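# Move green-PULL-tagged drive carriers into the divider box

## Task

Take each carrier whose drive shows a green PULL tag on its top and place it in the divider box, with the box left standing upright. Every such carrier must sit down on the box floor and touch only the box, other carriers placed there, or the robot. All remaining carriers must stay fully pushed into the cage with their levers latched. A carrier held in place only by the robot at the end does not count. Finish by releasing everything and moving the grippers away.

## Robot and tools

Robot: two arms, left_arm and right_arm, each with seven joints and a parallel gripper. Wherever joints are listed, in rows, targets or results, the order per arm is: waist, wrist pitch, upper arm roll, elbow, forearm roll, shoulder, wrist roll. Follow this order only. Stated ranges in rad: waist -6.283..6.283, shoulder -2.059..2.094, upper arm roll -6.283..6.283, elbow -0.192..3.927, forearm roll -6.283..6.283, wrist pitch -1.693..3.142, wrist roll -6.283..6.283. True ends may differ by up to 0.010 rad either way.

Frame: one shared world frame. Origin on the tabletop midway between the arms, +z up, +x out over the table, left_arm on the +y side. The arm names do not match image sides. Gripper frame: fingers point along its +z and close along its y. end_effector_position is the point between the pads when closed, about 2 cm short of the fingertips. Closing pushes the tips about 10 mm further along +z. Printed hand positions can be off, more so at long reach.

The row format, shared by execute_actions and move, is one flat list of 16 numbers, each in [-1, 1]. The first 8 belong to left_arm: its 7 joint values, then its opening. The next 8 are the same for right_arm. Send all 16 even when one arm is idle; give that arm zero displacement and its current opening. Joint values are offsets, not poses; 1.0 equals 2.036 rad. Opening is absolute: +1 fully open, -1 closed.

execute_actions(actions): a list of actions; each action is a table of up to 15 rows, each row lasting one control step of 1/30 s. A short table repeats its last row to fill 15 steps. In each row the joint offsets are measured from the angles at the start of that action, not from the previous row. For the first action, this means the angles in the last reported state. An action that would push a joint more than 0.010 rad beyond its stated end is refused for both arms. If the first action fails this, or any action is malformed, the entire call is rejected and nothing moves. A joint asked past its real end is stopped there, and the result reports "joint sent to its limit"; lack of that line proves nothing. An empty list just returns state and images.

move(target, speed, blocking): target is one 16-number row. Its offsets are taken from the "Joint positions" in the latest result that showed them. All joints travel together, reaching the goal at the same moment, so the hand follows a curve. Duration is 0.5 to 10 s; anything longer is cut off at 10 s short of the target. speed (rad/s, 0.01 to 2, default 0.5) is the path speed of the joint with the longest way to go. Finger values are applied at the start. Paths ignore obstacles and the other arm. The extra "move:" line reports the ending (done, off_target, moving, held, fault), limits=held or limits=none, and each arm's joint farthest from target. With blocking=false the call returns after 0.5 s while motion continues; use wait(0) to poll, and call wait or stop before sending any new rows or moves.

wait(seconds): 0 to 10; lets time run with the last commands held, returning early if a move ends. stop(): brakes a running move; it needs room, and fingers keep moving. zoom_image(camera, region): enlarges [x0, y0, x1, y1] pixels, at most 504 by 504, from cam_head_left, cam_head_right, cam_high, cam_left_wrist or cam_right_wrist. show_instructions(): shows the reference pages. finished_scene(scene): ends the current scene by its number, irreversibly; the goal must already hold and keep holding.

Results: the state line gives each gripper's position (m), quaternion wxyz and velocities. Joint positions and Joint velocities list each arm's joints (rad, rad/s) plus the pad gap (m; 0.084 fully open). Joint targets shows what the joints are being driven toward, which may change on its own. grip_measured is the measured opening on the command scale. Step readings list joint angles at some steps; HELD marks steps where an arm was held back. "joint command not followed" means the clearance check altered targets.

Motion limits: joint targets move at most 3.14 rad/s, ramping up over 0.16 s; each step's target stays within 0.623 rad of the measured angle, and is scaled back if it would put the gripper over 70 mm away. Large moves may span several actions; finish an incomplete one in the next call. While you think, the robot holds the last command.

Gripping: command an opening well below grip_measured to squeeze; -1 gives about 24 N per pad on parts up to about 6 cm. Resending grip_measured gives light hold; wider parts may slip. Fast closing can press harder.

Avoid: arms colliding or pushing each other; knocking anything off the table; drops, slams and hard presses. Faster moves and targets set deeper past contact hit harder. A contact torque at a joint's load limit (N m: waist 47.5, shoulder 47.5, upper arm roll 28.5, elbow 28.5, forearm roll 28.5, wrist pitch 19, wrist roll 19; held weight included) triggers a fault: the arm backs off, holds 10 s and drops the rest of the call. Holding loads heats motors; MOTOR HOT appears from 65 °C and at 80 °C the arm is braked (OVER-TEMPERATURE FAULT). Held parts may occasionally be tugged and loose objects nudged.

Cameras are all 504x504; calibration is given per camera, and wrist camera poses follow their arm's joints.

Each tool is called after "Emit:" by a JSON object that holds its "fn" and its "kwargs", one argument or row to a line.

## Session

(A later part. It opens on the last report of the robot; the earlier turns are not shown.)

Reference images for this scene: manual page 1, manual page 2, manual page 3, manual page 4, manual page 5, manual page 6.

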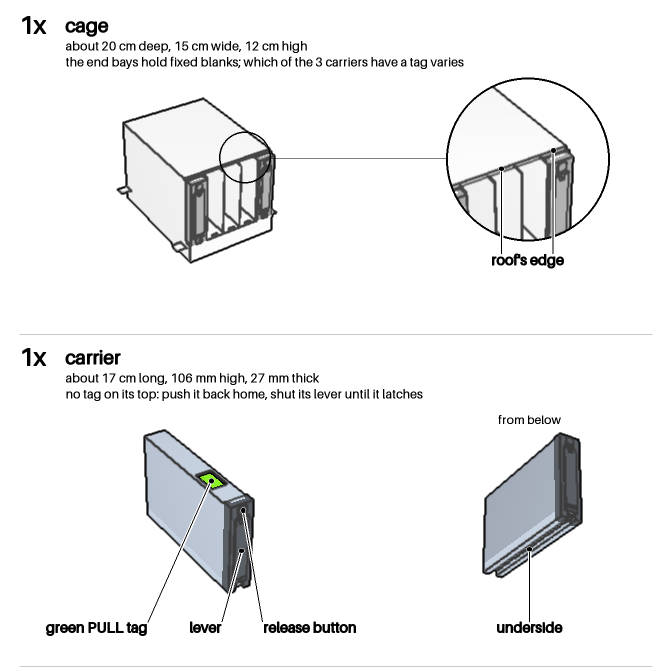

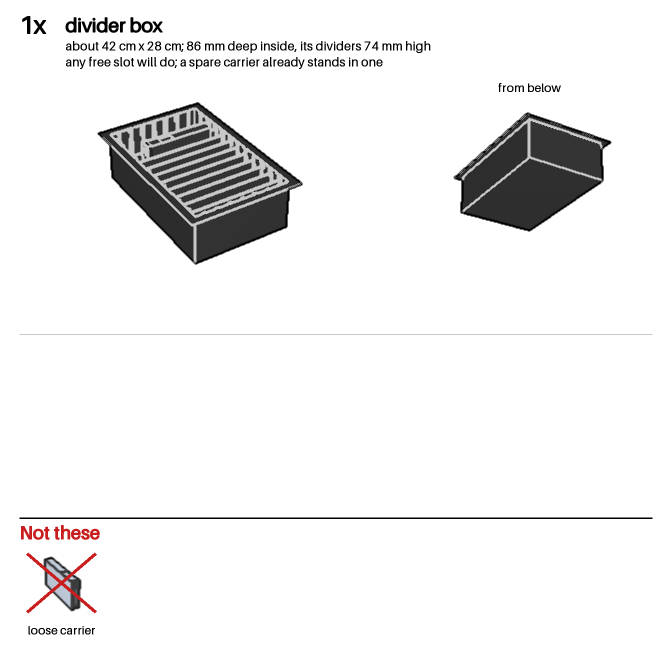

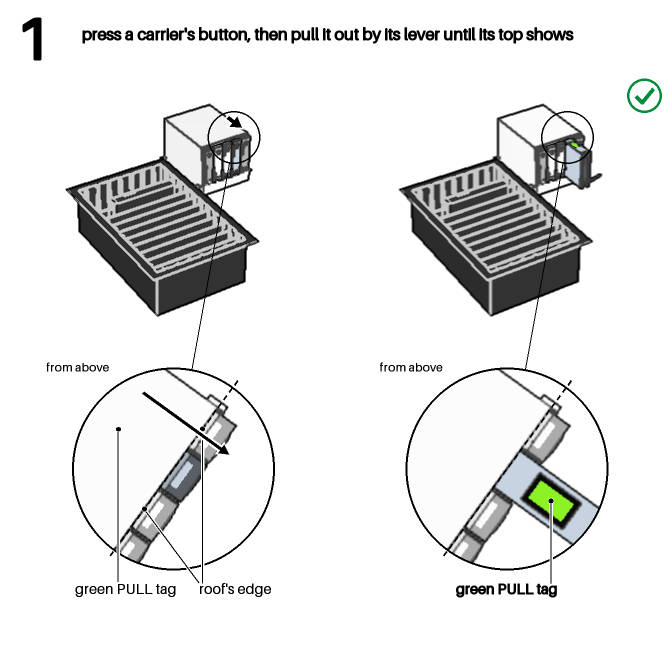

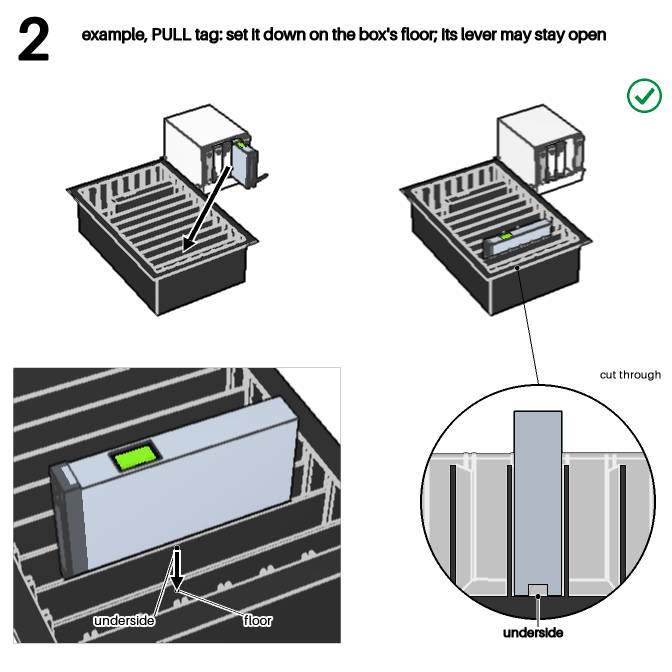

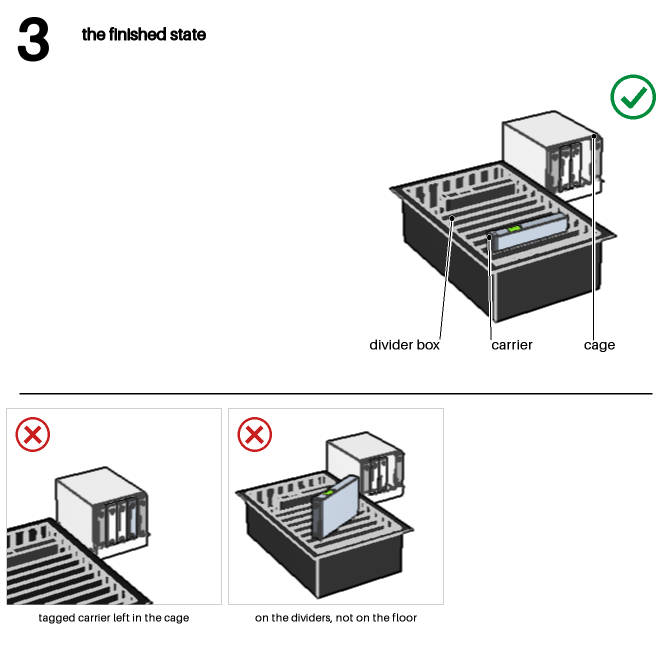

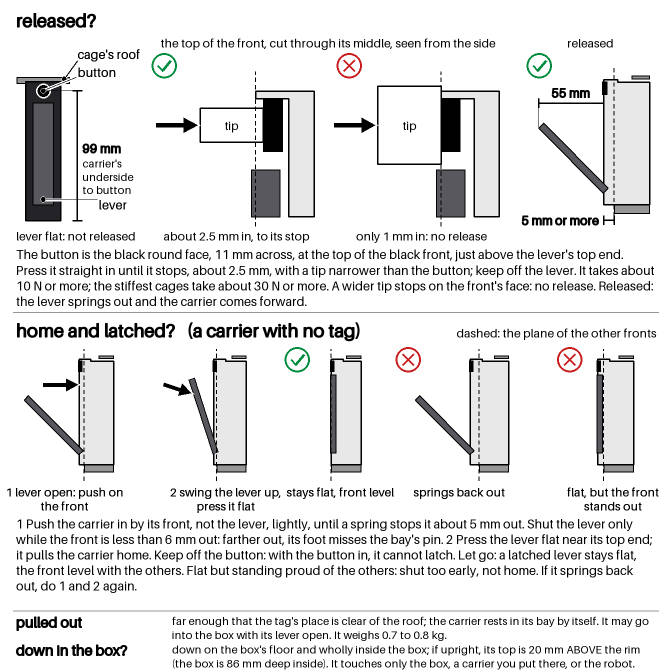

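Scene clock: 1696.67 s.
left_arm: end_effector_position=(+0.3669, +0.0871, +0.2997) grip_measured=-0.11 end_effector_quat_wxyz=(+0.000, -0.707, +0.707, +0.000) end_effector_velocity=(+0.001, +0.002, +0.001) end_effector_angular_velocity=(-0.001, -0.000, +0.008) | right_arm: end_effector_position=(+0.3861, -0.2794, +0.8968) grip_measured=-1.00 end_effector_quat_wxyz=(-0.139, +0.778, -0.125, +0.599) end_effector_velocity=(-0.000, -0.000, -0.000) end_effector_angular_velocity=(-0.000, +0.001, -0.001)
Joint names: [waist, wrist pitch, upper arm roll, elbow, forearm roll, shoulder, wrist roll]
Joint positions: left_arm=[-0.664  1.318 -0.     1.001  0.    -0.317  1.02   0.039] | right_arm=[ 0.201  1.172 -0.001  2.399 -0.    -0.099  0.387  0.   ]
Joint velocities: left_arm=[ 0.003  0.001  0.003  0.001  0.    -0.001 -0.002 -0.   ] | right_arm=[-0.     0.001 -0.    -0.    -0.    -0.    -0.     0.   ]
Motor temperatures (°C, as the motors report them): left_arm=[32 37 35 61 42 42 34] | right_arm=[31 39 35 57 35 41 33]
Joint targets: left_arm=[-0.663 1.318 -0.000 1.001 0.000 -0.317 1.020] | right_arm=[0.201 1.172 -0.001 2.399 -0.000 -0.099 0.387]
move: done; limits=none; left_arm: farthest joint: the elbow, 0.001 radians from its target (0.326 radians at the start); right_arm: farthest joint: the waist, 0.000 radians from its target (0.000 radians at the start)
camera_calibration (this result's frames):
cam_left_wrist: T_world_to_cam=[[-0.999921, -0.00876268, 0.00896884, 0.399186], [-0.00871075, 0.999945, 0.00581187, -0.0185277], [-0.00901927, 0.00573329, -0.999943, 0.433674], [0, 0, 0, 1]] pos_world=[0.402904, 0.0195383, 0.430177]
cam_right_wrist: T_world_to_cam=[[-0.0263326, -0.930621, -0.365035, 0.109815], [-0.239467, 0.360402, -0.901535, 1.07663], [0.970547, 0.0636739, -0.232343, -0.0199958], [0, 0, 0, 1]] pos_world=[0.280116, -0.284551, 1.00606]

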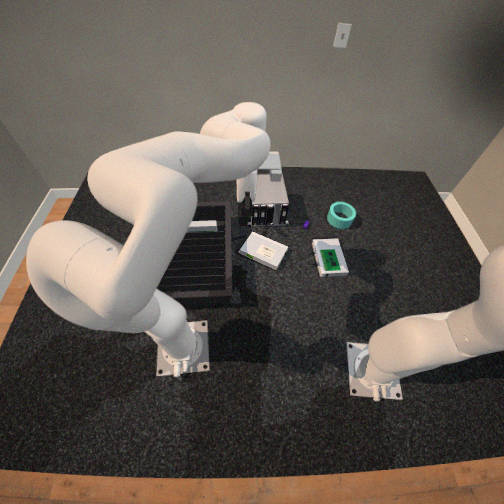

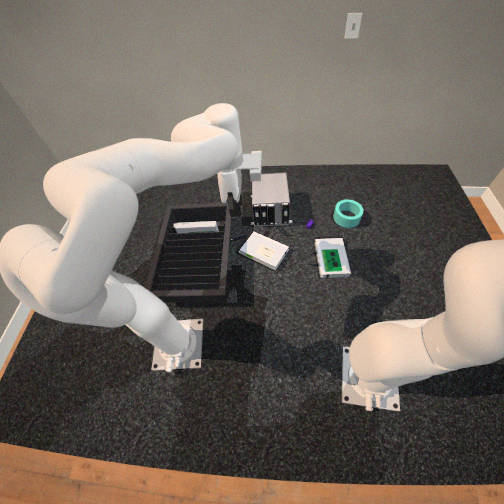

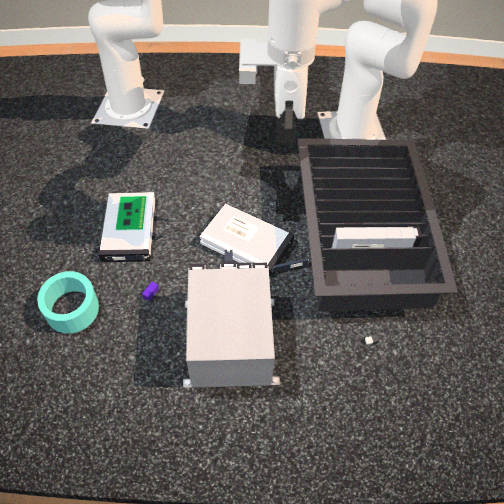

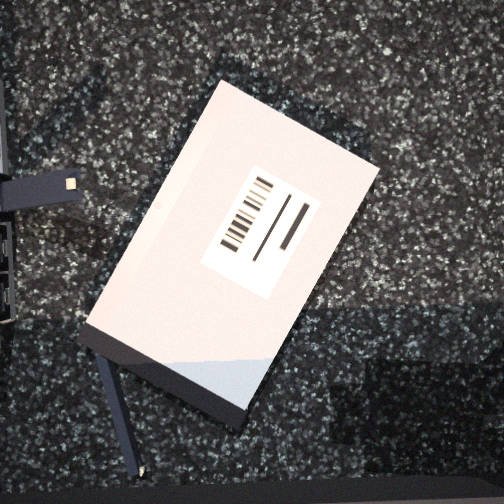

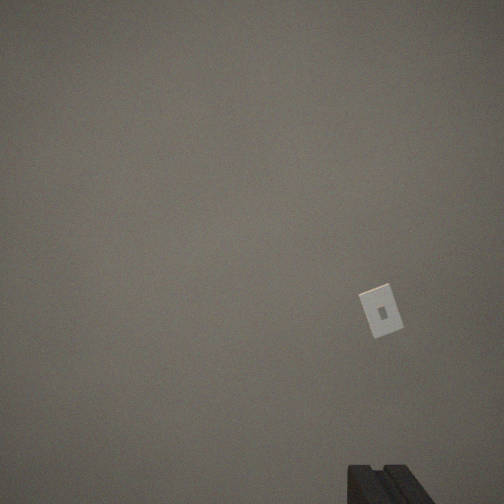

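Emit:
{"fn": "move", "kwargs": {
  "target": [0.0787,-0.2129,0,-0.0439,0,0.169,0.0785,-1,0,0,0,0,0,0,0,-1],
  "speed": 0.6
}}

Scene clock: 1818.07 s.
left_arm: end_effector_position=(+0.4550, +0.1172, +0.1504) grip_measured=-1.00 end_effector_quat_wxyz=(+0.000, -0.707, +0.707, -0.000) end_effector_velocity=(-0.000, +0.002, -0.002) end_effector_angular_velocity=(+0.002, +0.004, +0.002) | right_arm: end_effector_position=(+0.3861, -0.2794, +0.8968) grip_measured=-1.00 end_effector_quat_wxyz=(-0.139, +0.778, -0.125, +0.599) end_effector_velocity=(+0.000, +0.001, -0.000) end_effector_angular_velocity=(+0.002, +0.001, +0.003)
Joint names: [waist, wrist pitch, upper arm roll, elbow, forearm roll, shoulder, wrist roll]
Joint positions: left_arm=[-0.504  0.885 -0.     0.912  0.     0.026  1.18   0.   ] | right_arm=[ 0.201  1.172 -0.001  2.399 -0.    -0.099  0.387  0.   ]
Joint velocities: left_arm=[ 0.001 -0.     0.002 -0.001 -0.     0.004  0.001  0.   ] | right_arm=[ 0.001 -0.     0.    -0.001  0.002  0.     0.     0.   ]
Motor temperatures (°C, as the motors report them): left_arm=[32 37 35 62 42 42 34] | right_arm=[31 39 35 57 35 41 33]
Joint targets: left_arm=[-0.503 0.885 -0.000 0.912 0.000 0.027 1.180] | right_arm=[0.201 1.172 -0.001 2.399 -0.000 -0.099 0.387]
move: done; limits=none; left_arm: farthest joint: the shoulder, 0.001 radians from its target (0.344 radians at the start); right_arm: farthest joint: the waist, 0.000 radians from its target (0.000 radians at the start)
camera_calibration (this result's frames):
cam_left_wrist: T_world_to_cam=[[-0.999925, -0.00877659, 0.00856628, 0.488918], [-0.00873006, 0.999947, 0.00545347, -0.0468855], [-0.00861369, 0.00537828, -0.999948, 0.2848], [0, 0, 0, 1]] pos_world=[0.490925, 0.0496424, 0.280852]
cam_right_wrist: T_world_to_cam=[[-0.0263327, -0.930621, -0.365035, 0.109815], [-0.239467, 0.360402, -0.901535, 1.07663], [0.970547, 0.0636738, -0.232343, -0.0199958], [0, 0, 0, 1]] pos_world=[0.280116, -0.284551, 1.00606]

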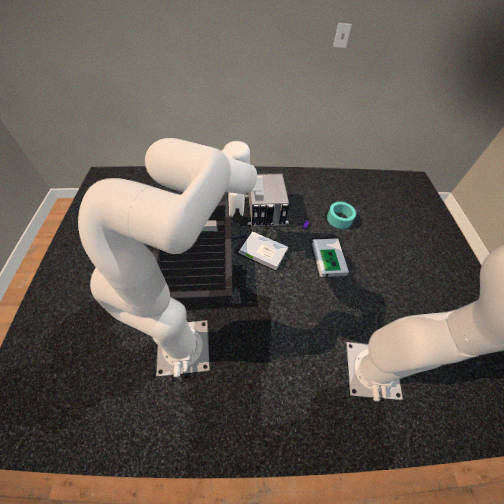

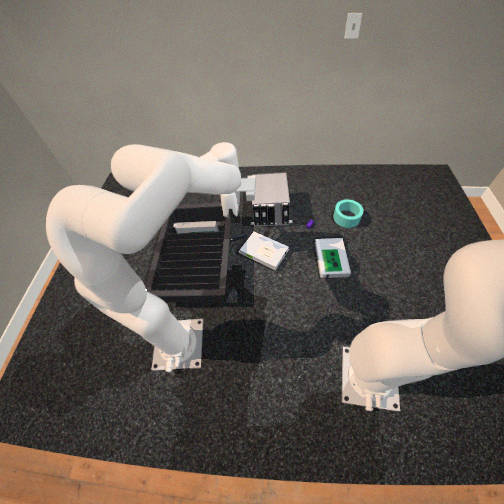

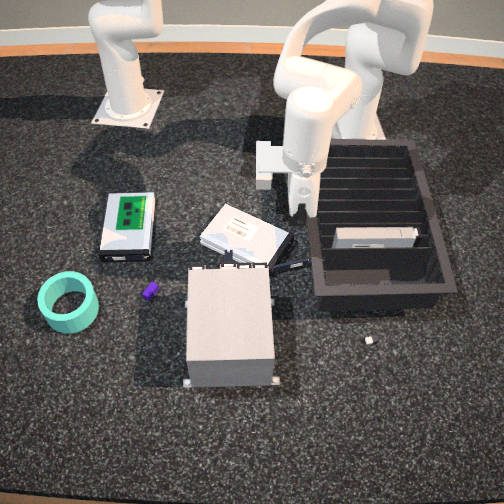

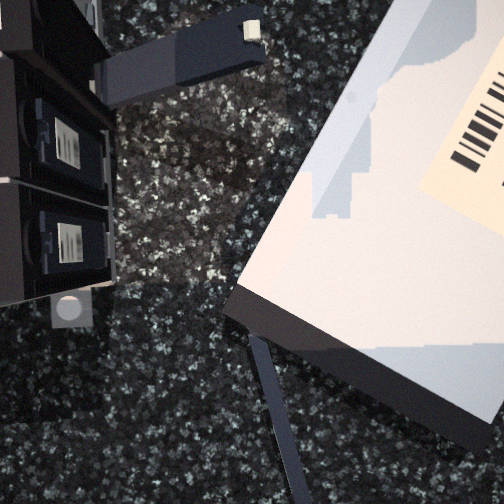

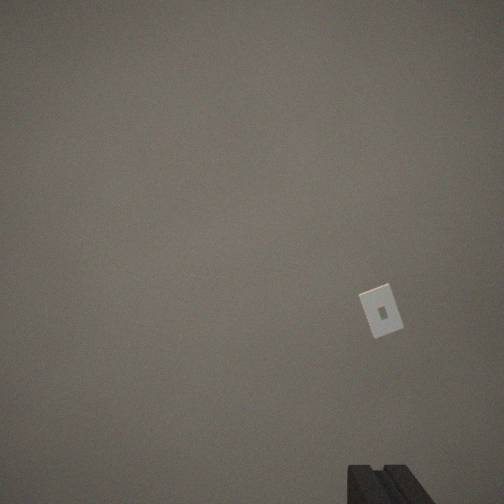

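Emit:
{"fn": "move", "kwargs": {
  "target": [0,-0.1538,0,-0.0425,0,0.1118,0,-1,0,0,0,0,0,0,0,-1],
  "speed": 0.2
}}

Scene clock: 1830.37 s.
left_arm: end_effector_position=(+0.4555, +0.1167, +0.0404) grip_measured=-1.00 end_effector_quat_wxyz=(+0.000, -0.707, +0.707, -0.000) end_effector_velocity=(-0.001, +0.001, -0.001) end_effector_angular_velocity=(+0.001, +0.001, +0.001) | right_arm: end_effector_position=(+0.3861, -0.2794, +0.8968) grip_measured=-1.00 end_effector_quat_wxyz=(-0.139, +0.778, -0.125, +0.599) end_effector_velocity=(+0.000, +0.000, -0.000) end_effector_angular_velocity=(-0.001, +0.001, +0.001)
Joint names: [waist, wrist pitch, upper arm roll, elbow, forearm roll, shoulder, wrist roll]
Joint positions: left_arm=[-0.504  0.572 -0.001  0.826  0.     0.253  1.18   0.   ] | right_arm=[ 0.201  1.172 -0.001  2.399 -0.    -0.099  0.387  0.   ]
Joint velocities: left_arm=[ 0.001 -0.002  0.001 -0.002 -0.     0.002 -0.     0.   ] | right_arm=[-0.    -0.     0.    -0.001  0.     0.    -0.001  0.   ]
Motor temperatures (°C, as the motors report them): left_arm=[32 37 35 61 42 42 34] | right_arm=[31 39 35 57 35 41 33]
Joint targets: left_arm=[-0.504 0.572 -0.000 0.825 0.000 0.254 1.180] | right_arm=[0.201 1.172 -0.001 2.399 -0.000 -0.099 0.387]
move: done; limits=none; left_arm: farthest joint: the shoulder, 0.001 radians from its target (0.227 radians at the start); right_arm: farthest joint: the waist, 0.000 radians from its target (0.000 radians at the start)
camera_calibration (this result's frames):
cam_left_wrist: T_world_to_cam=[[-0.999931, -0.00834132, 0.00830831, 0.490366], [-0.00829947, 0.999953, 0.00505834, -0.0459644], [-0.00835011, 0.00498903, -0.999953, 0.174716], [0, 0, 0, 1]] pos_world=[0.491409, 0.0491809, 0.170866]
cam_right_wrist: T_world_to_cam=[[-0.0263327, -0.930621, -0.365035, 0.109815], [-0.239467, 0.360402, -0.901535, 1.07663], [0.970547, 0.0636739, -0.232343, -0.0199957], [0, 0, 0, 1]] pos_world=[0.280116, -0.284551, 1.00606]

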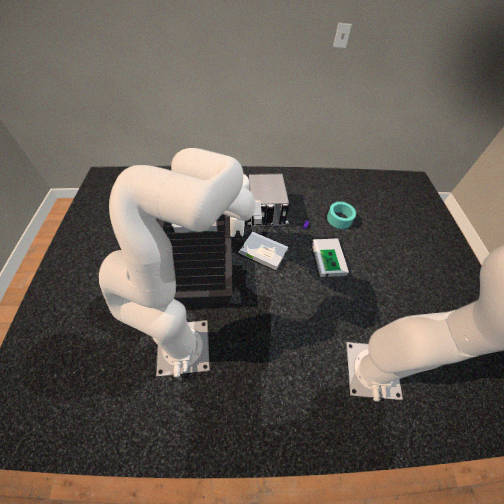

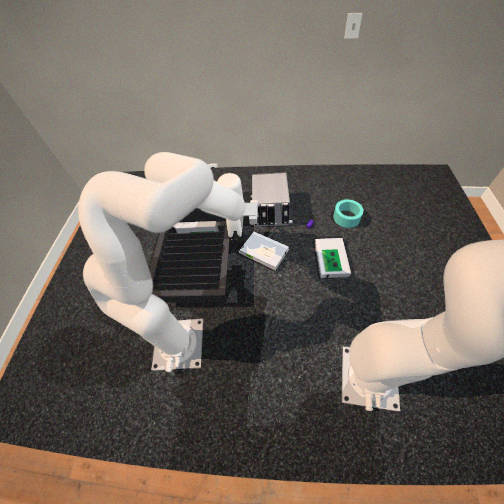

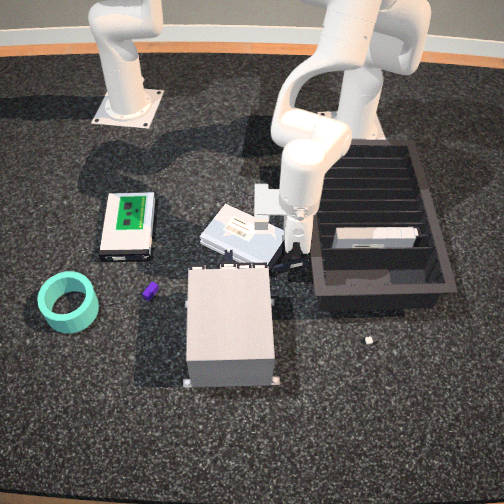

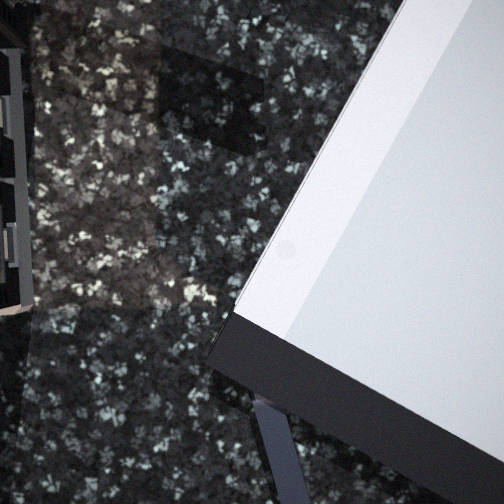

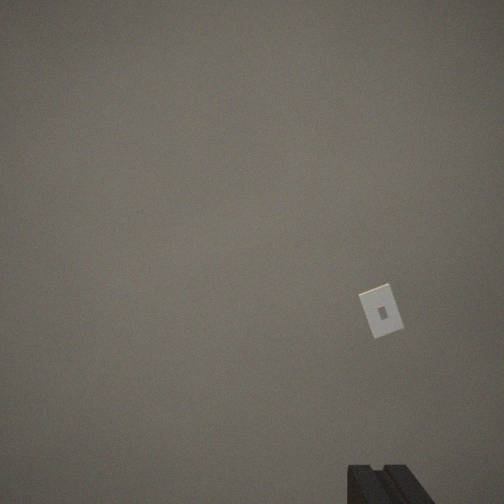

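Emit:
{"fn": "move", "kwargs": {
  "target": [-0.0761,0,0,0,0,0,-0.0761,-1,0,0,0,0,0,0,0,-1],
  "speed": 0.05
}}

Scene clock: 1836.97 s.
left_arm: end_effector_position=(+0.4241, +0.0546, +0.0403) grip_measured=-1.00 end_effector_quat_wxyz=(+0.000, -0.707, +0.707, -0.000) end_effector_velocity=(+0.000, +0.000, +0.000) end_effector_angular_velocity=(+0.000, -0.000, +0.004) | right_arm: end_effector_position=(+0.3861, -0.2794, +0.8968) grip_measured=-1.00 end_effector_quat_wxyz=(-0.139, +0.778, -0.125, +0.599) end_effector_velocity=(+0.000, -0.000, -0.000) end_effector_angular_velocity=(+0.002, -0.000, -0.000)
Joint names: [waist, wrist pitch, upper arm roll, elbow, forearm roll, shoulder, wrist roll]
Joint positions: left_arm=[-0.658  0.572 -0.001  0.826  0.     0.253  1.025  0.   ] | right_arm=[ 0.201  1.172 -0.001  2.399 -0.    -0.099  0.387  0.   ]
Joint velocities: left_arm=[-0.     0.     0.001 -0.    -0.    -0.    -0.003  0.   ] | right_arm=[-0.001 -0.001 -0.    -0.001  0.002  0.     0.001  0.   ]
Motor temperatures (°C, as the motors report them): left_arm=[32 37 35 60 42 43 34] | right_arm=[31 39 35 57 35 41 33]
Joint targets: left_arm=[-0.659 0.572 -0.001 0.826 0.000 0.253 1.025] | right_arm=[0.201 1.172 -0.001 2.399 -0.000 -0.099 0.387]
move: done; limits=none; left_arm: farthest joint: the waist, 0.001 radians from its target (0.155 radians at the start); right_arm: farthest joint: the waist, 0.000 radians from its target (0.000 radians at the start)
camera_calibration (this result's frames):
cam_left_wrist: T_world_to_cam=[[-0.999928, -0.00854703, 0.00838585, 0.458406], [-0.00850545, 0.999951, 0.00498142, 0.0159962], [-0.00842802, 0.00490974, -0.999952, 0.174792], [0, 0, 0, 1]] pos_world=[0.459983, -0.0129355, 0.17086]
cam_right_wrist: T_world_to_cam=[[-0.0263327, -0.930621, -0.365035, 0.109815], [-0.239467, 0.360402, -0.901535, 1.07663], [0.970547, 0.0636738, -0.232343, -0.0199959], [0, 0, 0, 1]] pos_world=[0.280116, -0.284551, 1.00606]

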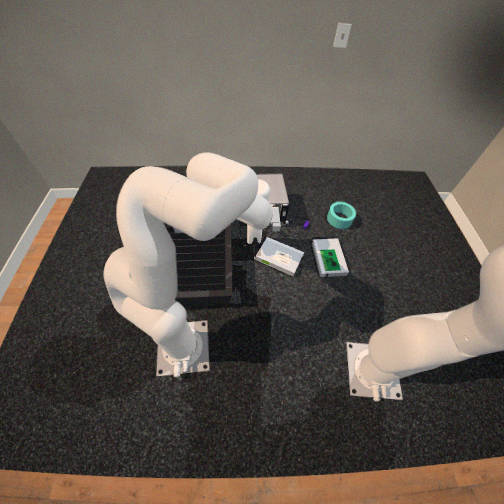

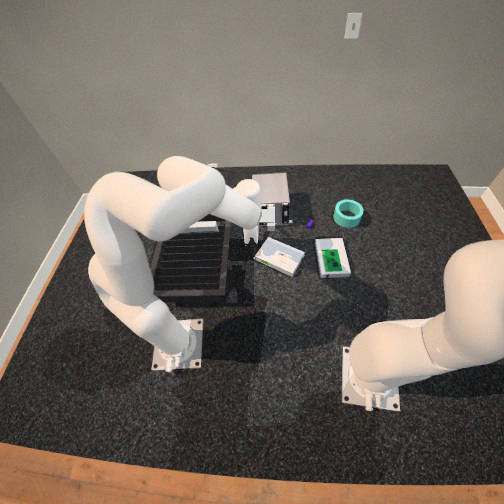

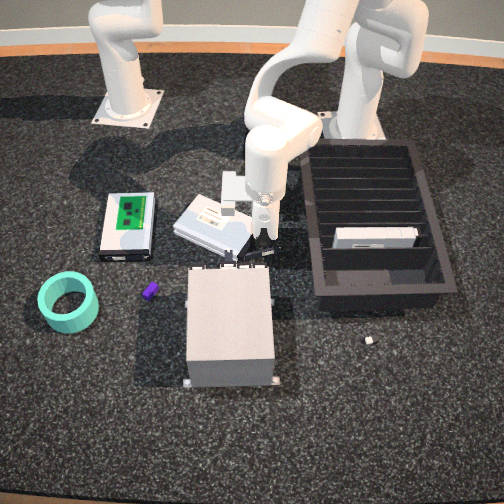

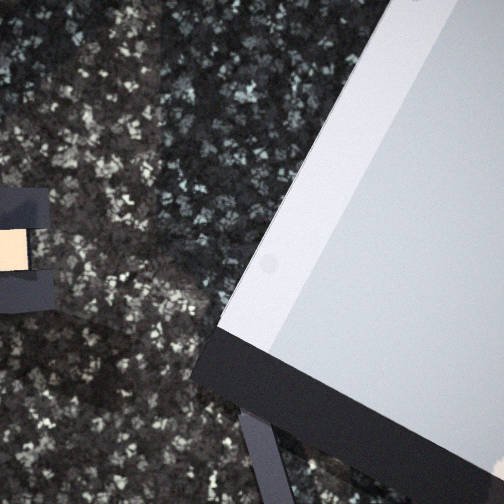

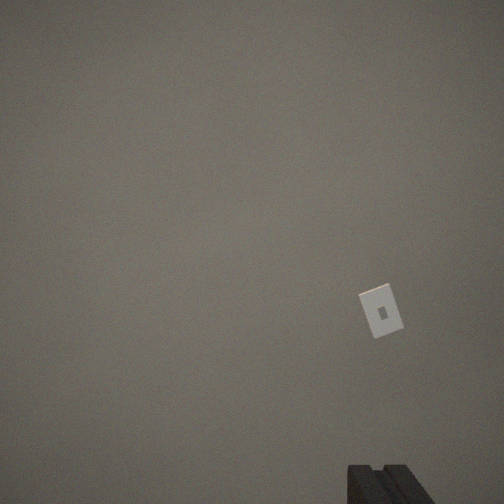

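Emit:
{"fn": "execute_actions", "kwargs": {
  "actions": []
}}

Scene clock: 1866.60 s.
left_arm: end_effector_position=(+0.4240, +0.0543, +0.0404) grip_measured=-1.00 end_effector_quat_wxyz=(+0.000, -0.707, +0.707, -0.000) end_effector_velocity=(+0.000, +0.000, +0.000) end_effector_angular_velocity=(+0.000, +0.000, -0.000) | right_arm: end_effector_position=(+0.3861, -0.2794, +0.8968) grip_measured=-1.00 end_effector_quat_wxyz=(-0.139, +0.778, -0.125, +0.599) end_effector_velocity=(+0.000, -0.000, +0.000) end_effector_angular_velocity=(+0.000, -0.000, -0.000)
Joint names: [waist, wrist pitch, upper arm roll, elbow, forearm roll, shoulder, wrist roll]
Joint positions: left_arm=[-0.659  0.572 -0.001  0.826  0.     0.253  1.025  0.   ] | right_arm=[ 0.201  1.172 -0.001  2.399 -0.    -0.099  0.387  0.   ]
Joint velocities: left_arm=[ 0.001  0.001 -0.     0.     0.    -0.     0.     0.   ] | right_arm=[-0.001 -0.     0.     0.     0.001  0.    -0.     0.   ]
Motor temperatures (°C, as the motors report them): left_arm=[32 37 35 59 42 43 34] | right_arm=[31 39 35 57 35 41 33]
Joint targets: left_arm=[-0.659 0.572 -0.001 0.826 0.000 0.253 1.025] | right_arm=[0.201 1.172 -0.001 2.399 -0.000 -0.099 0.387]
camera_calibration (this result's frames):
cam_left_wrist: T_world_to_cam=[[-0.999931, -0.00824567, 0.00833285, 0.458297], [-0.0082052, 0.999954, 0.004879, 0.0160961], [-0.00837271, 0.00481029, -0.999953, 0.174801], [0, 0, 0, 1]] pos_world=[0.459861, -0.0131573, 0.170896]
cam_right_wrist: T_world_to_cam=[[-0.0263327, -0.930621, -0.365035, 0.109815], [-0.239467, 0.360402, -0.901535, 1.07663], [0.970547, 0.0636738, -0.232343, -0.0199957], [0, 0, 0, 1]] pos_world=[0.280116, -0.284551, 1.00606]

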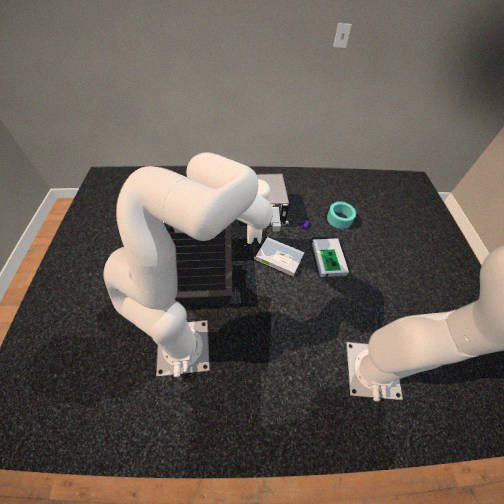

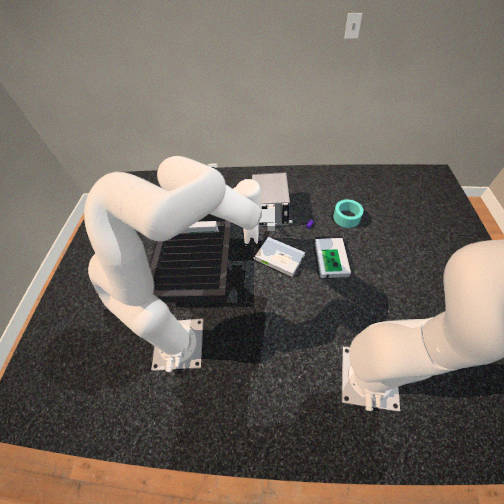

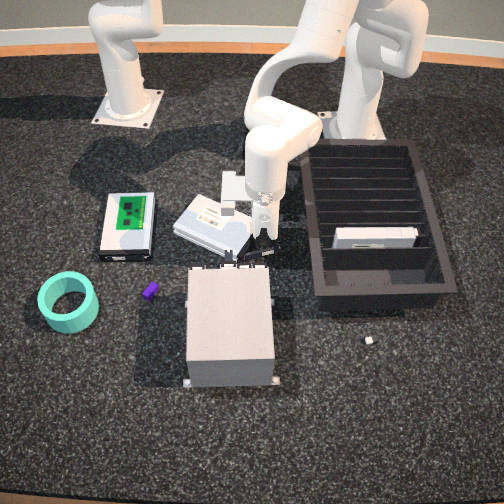

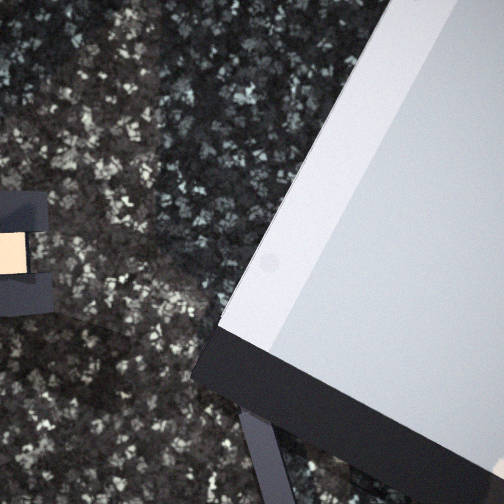

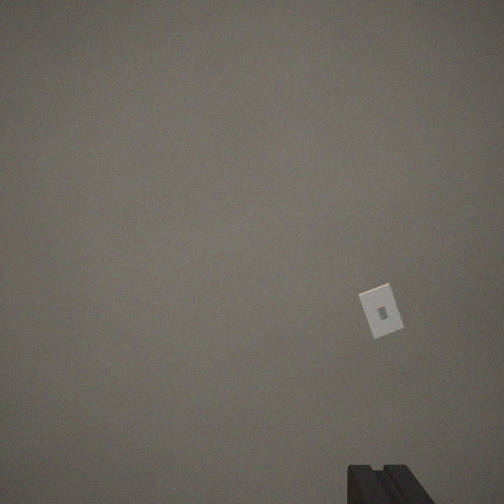

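Emit:
{"fn": "move", "kwargs": {
  "target": [0.0236,0.0593,0,0.0245,0,-0.0343,-0.132,-1,0,0,0,0,0,0,0,-1],
  "speed": 0.3
}}

Emit:
{"fn": "move", "kwargs": {
  "target": [0,-0.0723,0,-0.0099,0,0.0624,0,-0.3,0,0,0,0,0,0,0,-1],
  "speed": 0.12
}}

Scene clock: 1972.13 s.
left_arm: end_effector_position=(+0.4419, +0.0692, +0.0799) grip_measured=-1.00 end_effector_quat_wxyz=(-0.000, +0.809, -0.587, -0.000) end_effector_velocity=(-0.000, -0.001, +0.001) end_effector_angular_velocity=(-0.001, -0.000, +0.001) | right_arm: end_effector_position=(+0.3861, -0.2794, +0.8968) grip_measured=-1.00 end_effector_quat_wxyz=(-0.139, +0.778, -0.125, +0.599) end_effector_velocity=(+0.000, -0.000, -0.000) end_effector_angular_velocity=(-0.000, +0.001, -0.000)
Joint names: [waist, wrist pitch, upper arm roll, elbow, forearm roll, shoulder, wrist roll]
Joint positions: left_arm=[-0.611  0.693 -0.001  0.876  0.     0.183  0.757  0.   ] | right_arm=[ 0.201  1.172 -0.001  2.399 -0.    -0.099  0.387  0.   ]
Joint velocities: left_arm=[ 0.     0.001 -0.002  0.001  0.    -0.001 -0.003  0.   ] | right_arm=[-0.     0.     0.    -0.001 -0.001 -0.     0.     0.   ]
Motor temperatures (°C, as the motors report them): left_arm=[32 37 35 58 42 44 34] | right_arm=[31 39 35 57 35 40 33]
Joint targets: left_arm=[-0.611 0.693 -0.001 0.876 0.000 0.183 0.756] | right_arm=[0.201 1.172 -0.001 2.399 -0.000 -0.099 0.387]
move: done; limits=none; left_arm: farthest joint: the waist, 0.000 radians from its target (0.048 radians at the start); right_arm: farthest joint: the waist, 0.000 radians from its target (0.000 radians at the start)
camera_calibration (this result's frames):
cam_left_wrist: T_world_to_cam=[[-0.947737, -0.318917, 0.00928134, 0.474323], [-0.318876, 0.94778, 0.00562808, 0.141975], [-0.0105916, 0.00237434, -0.999941, 0.215542], [0, 0, 0, 1]] pos_world=[0.497089, 0.0161969, 0.210328]
cam_right_wrist: T_world_to_cam=[[-0.0263328, -0.930621, -0.365035, 0.109815], [-0.239467, 0.360402, -0.901535, 1.07663], [0.970547, 0.0636737, -0.232343, -0.0199957], [0, 0, 0, 1]] pos_world=[0.280116, -0.284551, 1.00606]

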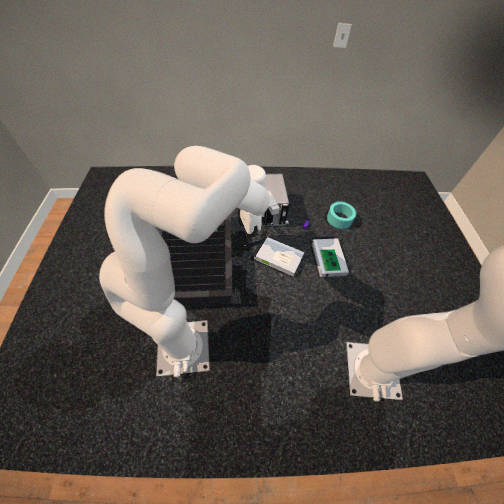

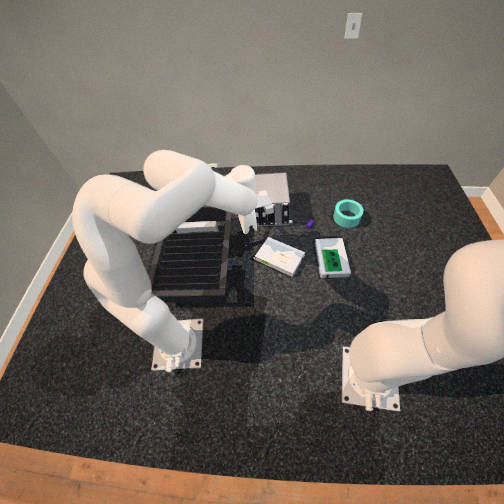

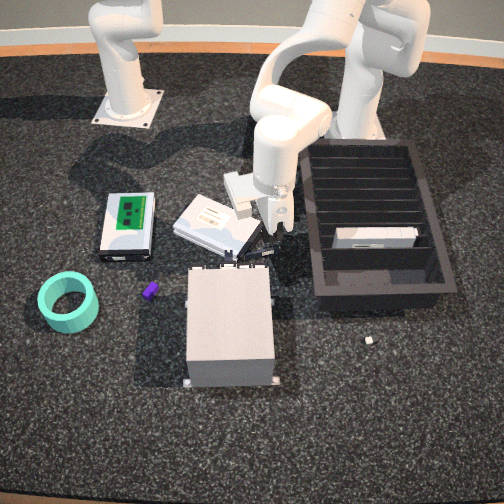

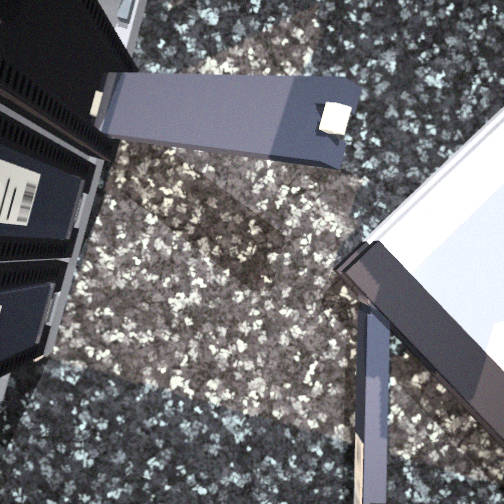

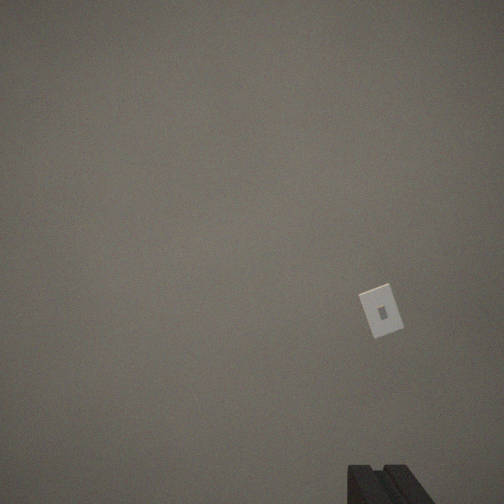

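Scene clock: 1973.80 s.
left_arm: end_effector_position=(+0.4420, +0.0691, +0.0260) grip_measured=-0.32 end_effector_quat_wxyz=(+0.000, +0.809, -0.587, +0.000) end_effector_velocity=(-0.001, +0.001, -0.002) end_effector_angular_velocity=(+0.002, +0.003, -0.000) | right_arm: end_effector_position=(+0.3861, -0.2794, +0.8968) grip_measured=-1.00 end_effector_quat_wxyz=(-0.139, +0.778, -0.125, +0.599) end_effector_velocity=(+0.000, -0.000, -0.000) end_effector_angular_velocity=(+0.001, -0.000, -0.001)
Joint names: [waist, wrist pitch, upper arm roll, elbow, forearm roll, shoulder, wrist roll]
Joint positions: left_arm=[-0.611  0.546 -0.001  0.856  0.     0.31   0.757  0.03 ] | right_arm=[ 0.201  1.172 -0.001  2.399 -0.    -0.099  0.387  0.   ]
Joint velocities: left_arm=[-0.    -0.001 -0.    -0.002  0.     0.003  0.    -0.   ] | right_arm=[-0.    -0.     0.     0.     0.     0.     0.001  0.   ]
Motor temperatures (°C, as the motors report them): left_arm=[32 37 35 58 42 44 34] | right_arm=[31 39 35 57 35 40 33]
Joint targets: left_arm=[-0.611 0.546 -0.001 0.856 0.000 0.310 0.757] | right_arm=[0.201 1.172 -0.001 2.399 -0.000 -0.099 0.387]
move: done; limits=none; left_arm: farthest joint: the waist, 0.000 radians from its target (0.000 radians at the start); right_arm: farthest joint: the waist, 0.000 radians from its target (0.000 radians at the start)
camera_calibration (this result's frames):
cam_left_wrist: T_world_to_cam=[[-0.947743, -0.318903, 0.0091564, 0.474902], [-0.318866, 0.947785, 0.00528802, 0.142416], [-0.0103647, 0.00209201, -0.999944, 0.161622], [0, 0, 0, 1]] pos_world=[0.497172, 0.0161301, 0.156512]
cam_right_wrist: T_world_to_cam=[[-0.026333, -0.930621, -0.365035, 0.109815], [-0.239467, 0.360402, -0.901535, 1.07663], [0.970547, 0.0636736, -0.232343, -0.0199957], [0, 0, 0, 1]] pos_world=[0.280116, -0.284551, 1.00606]

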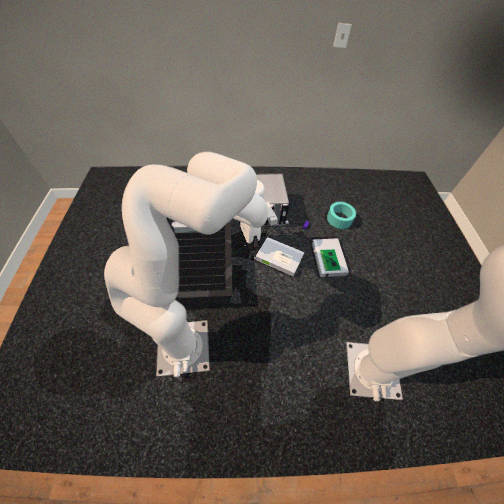

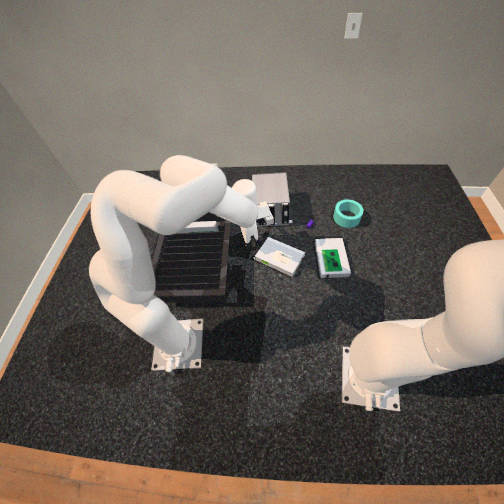

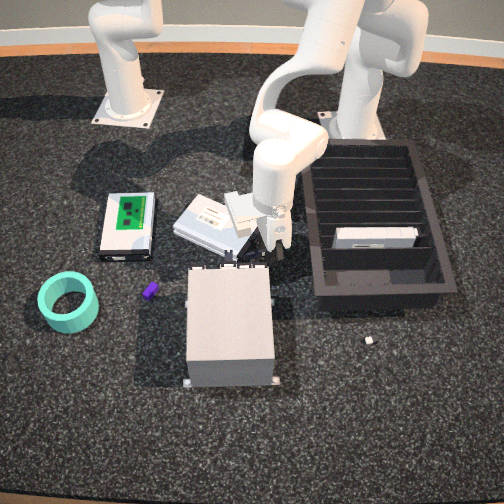

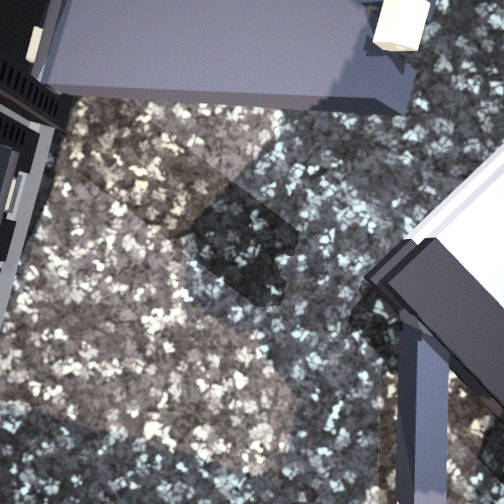

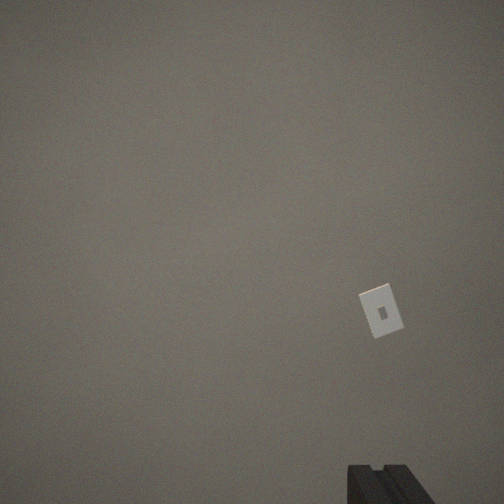

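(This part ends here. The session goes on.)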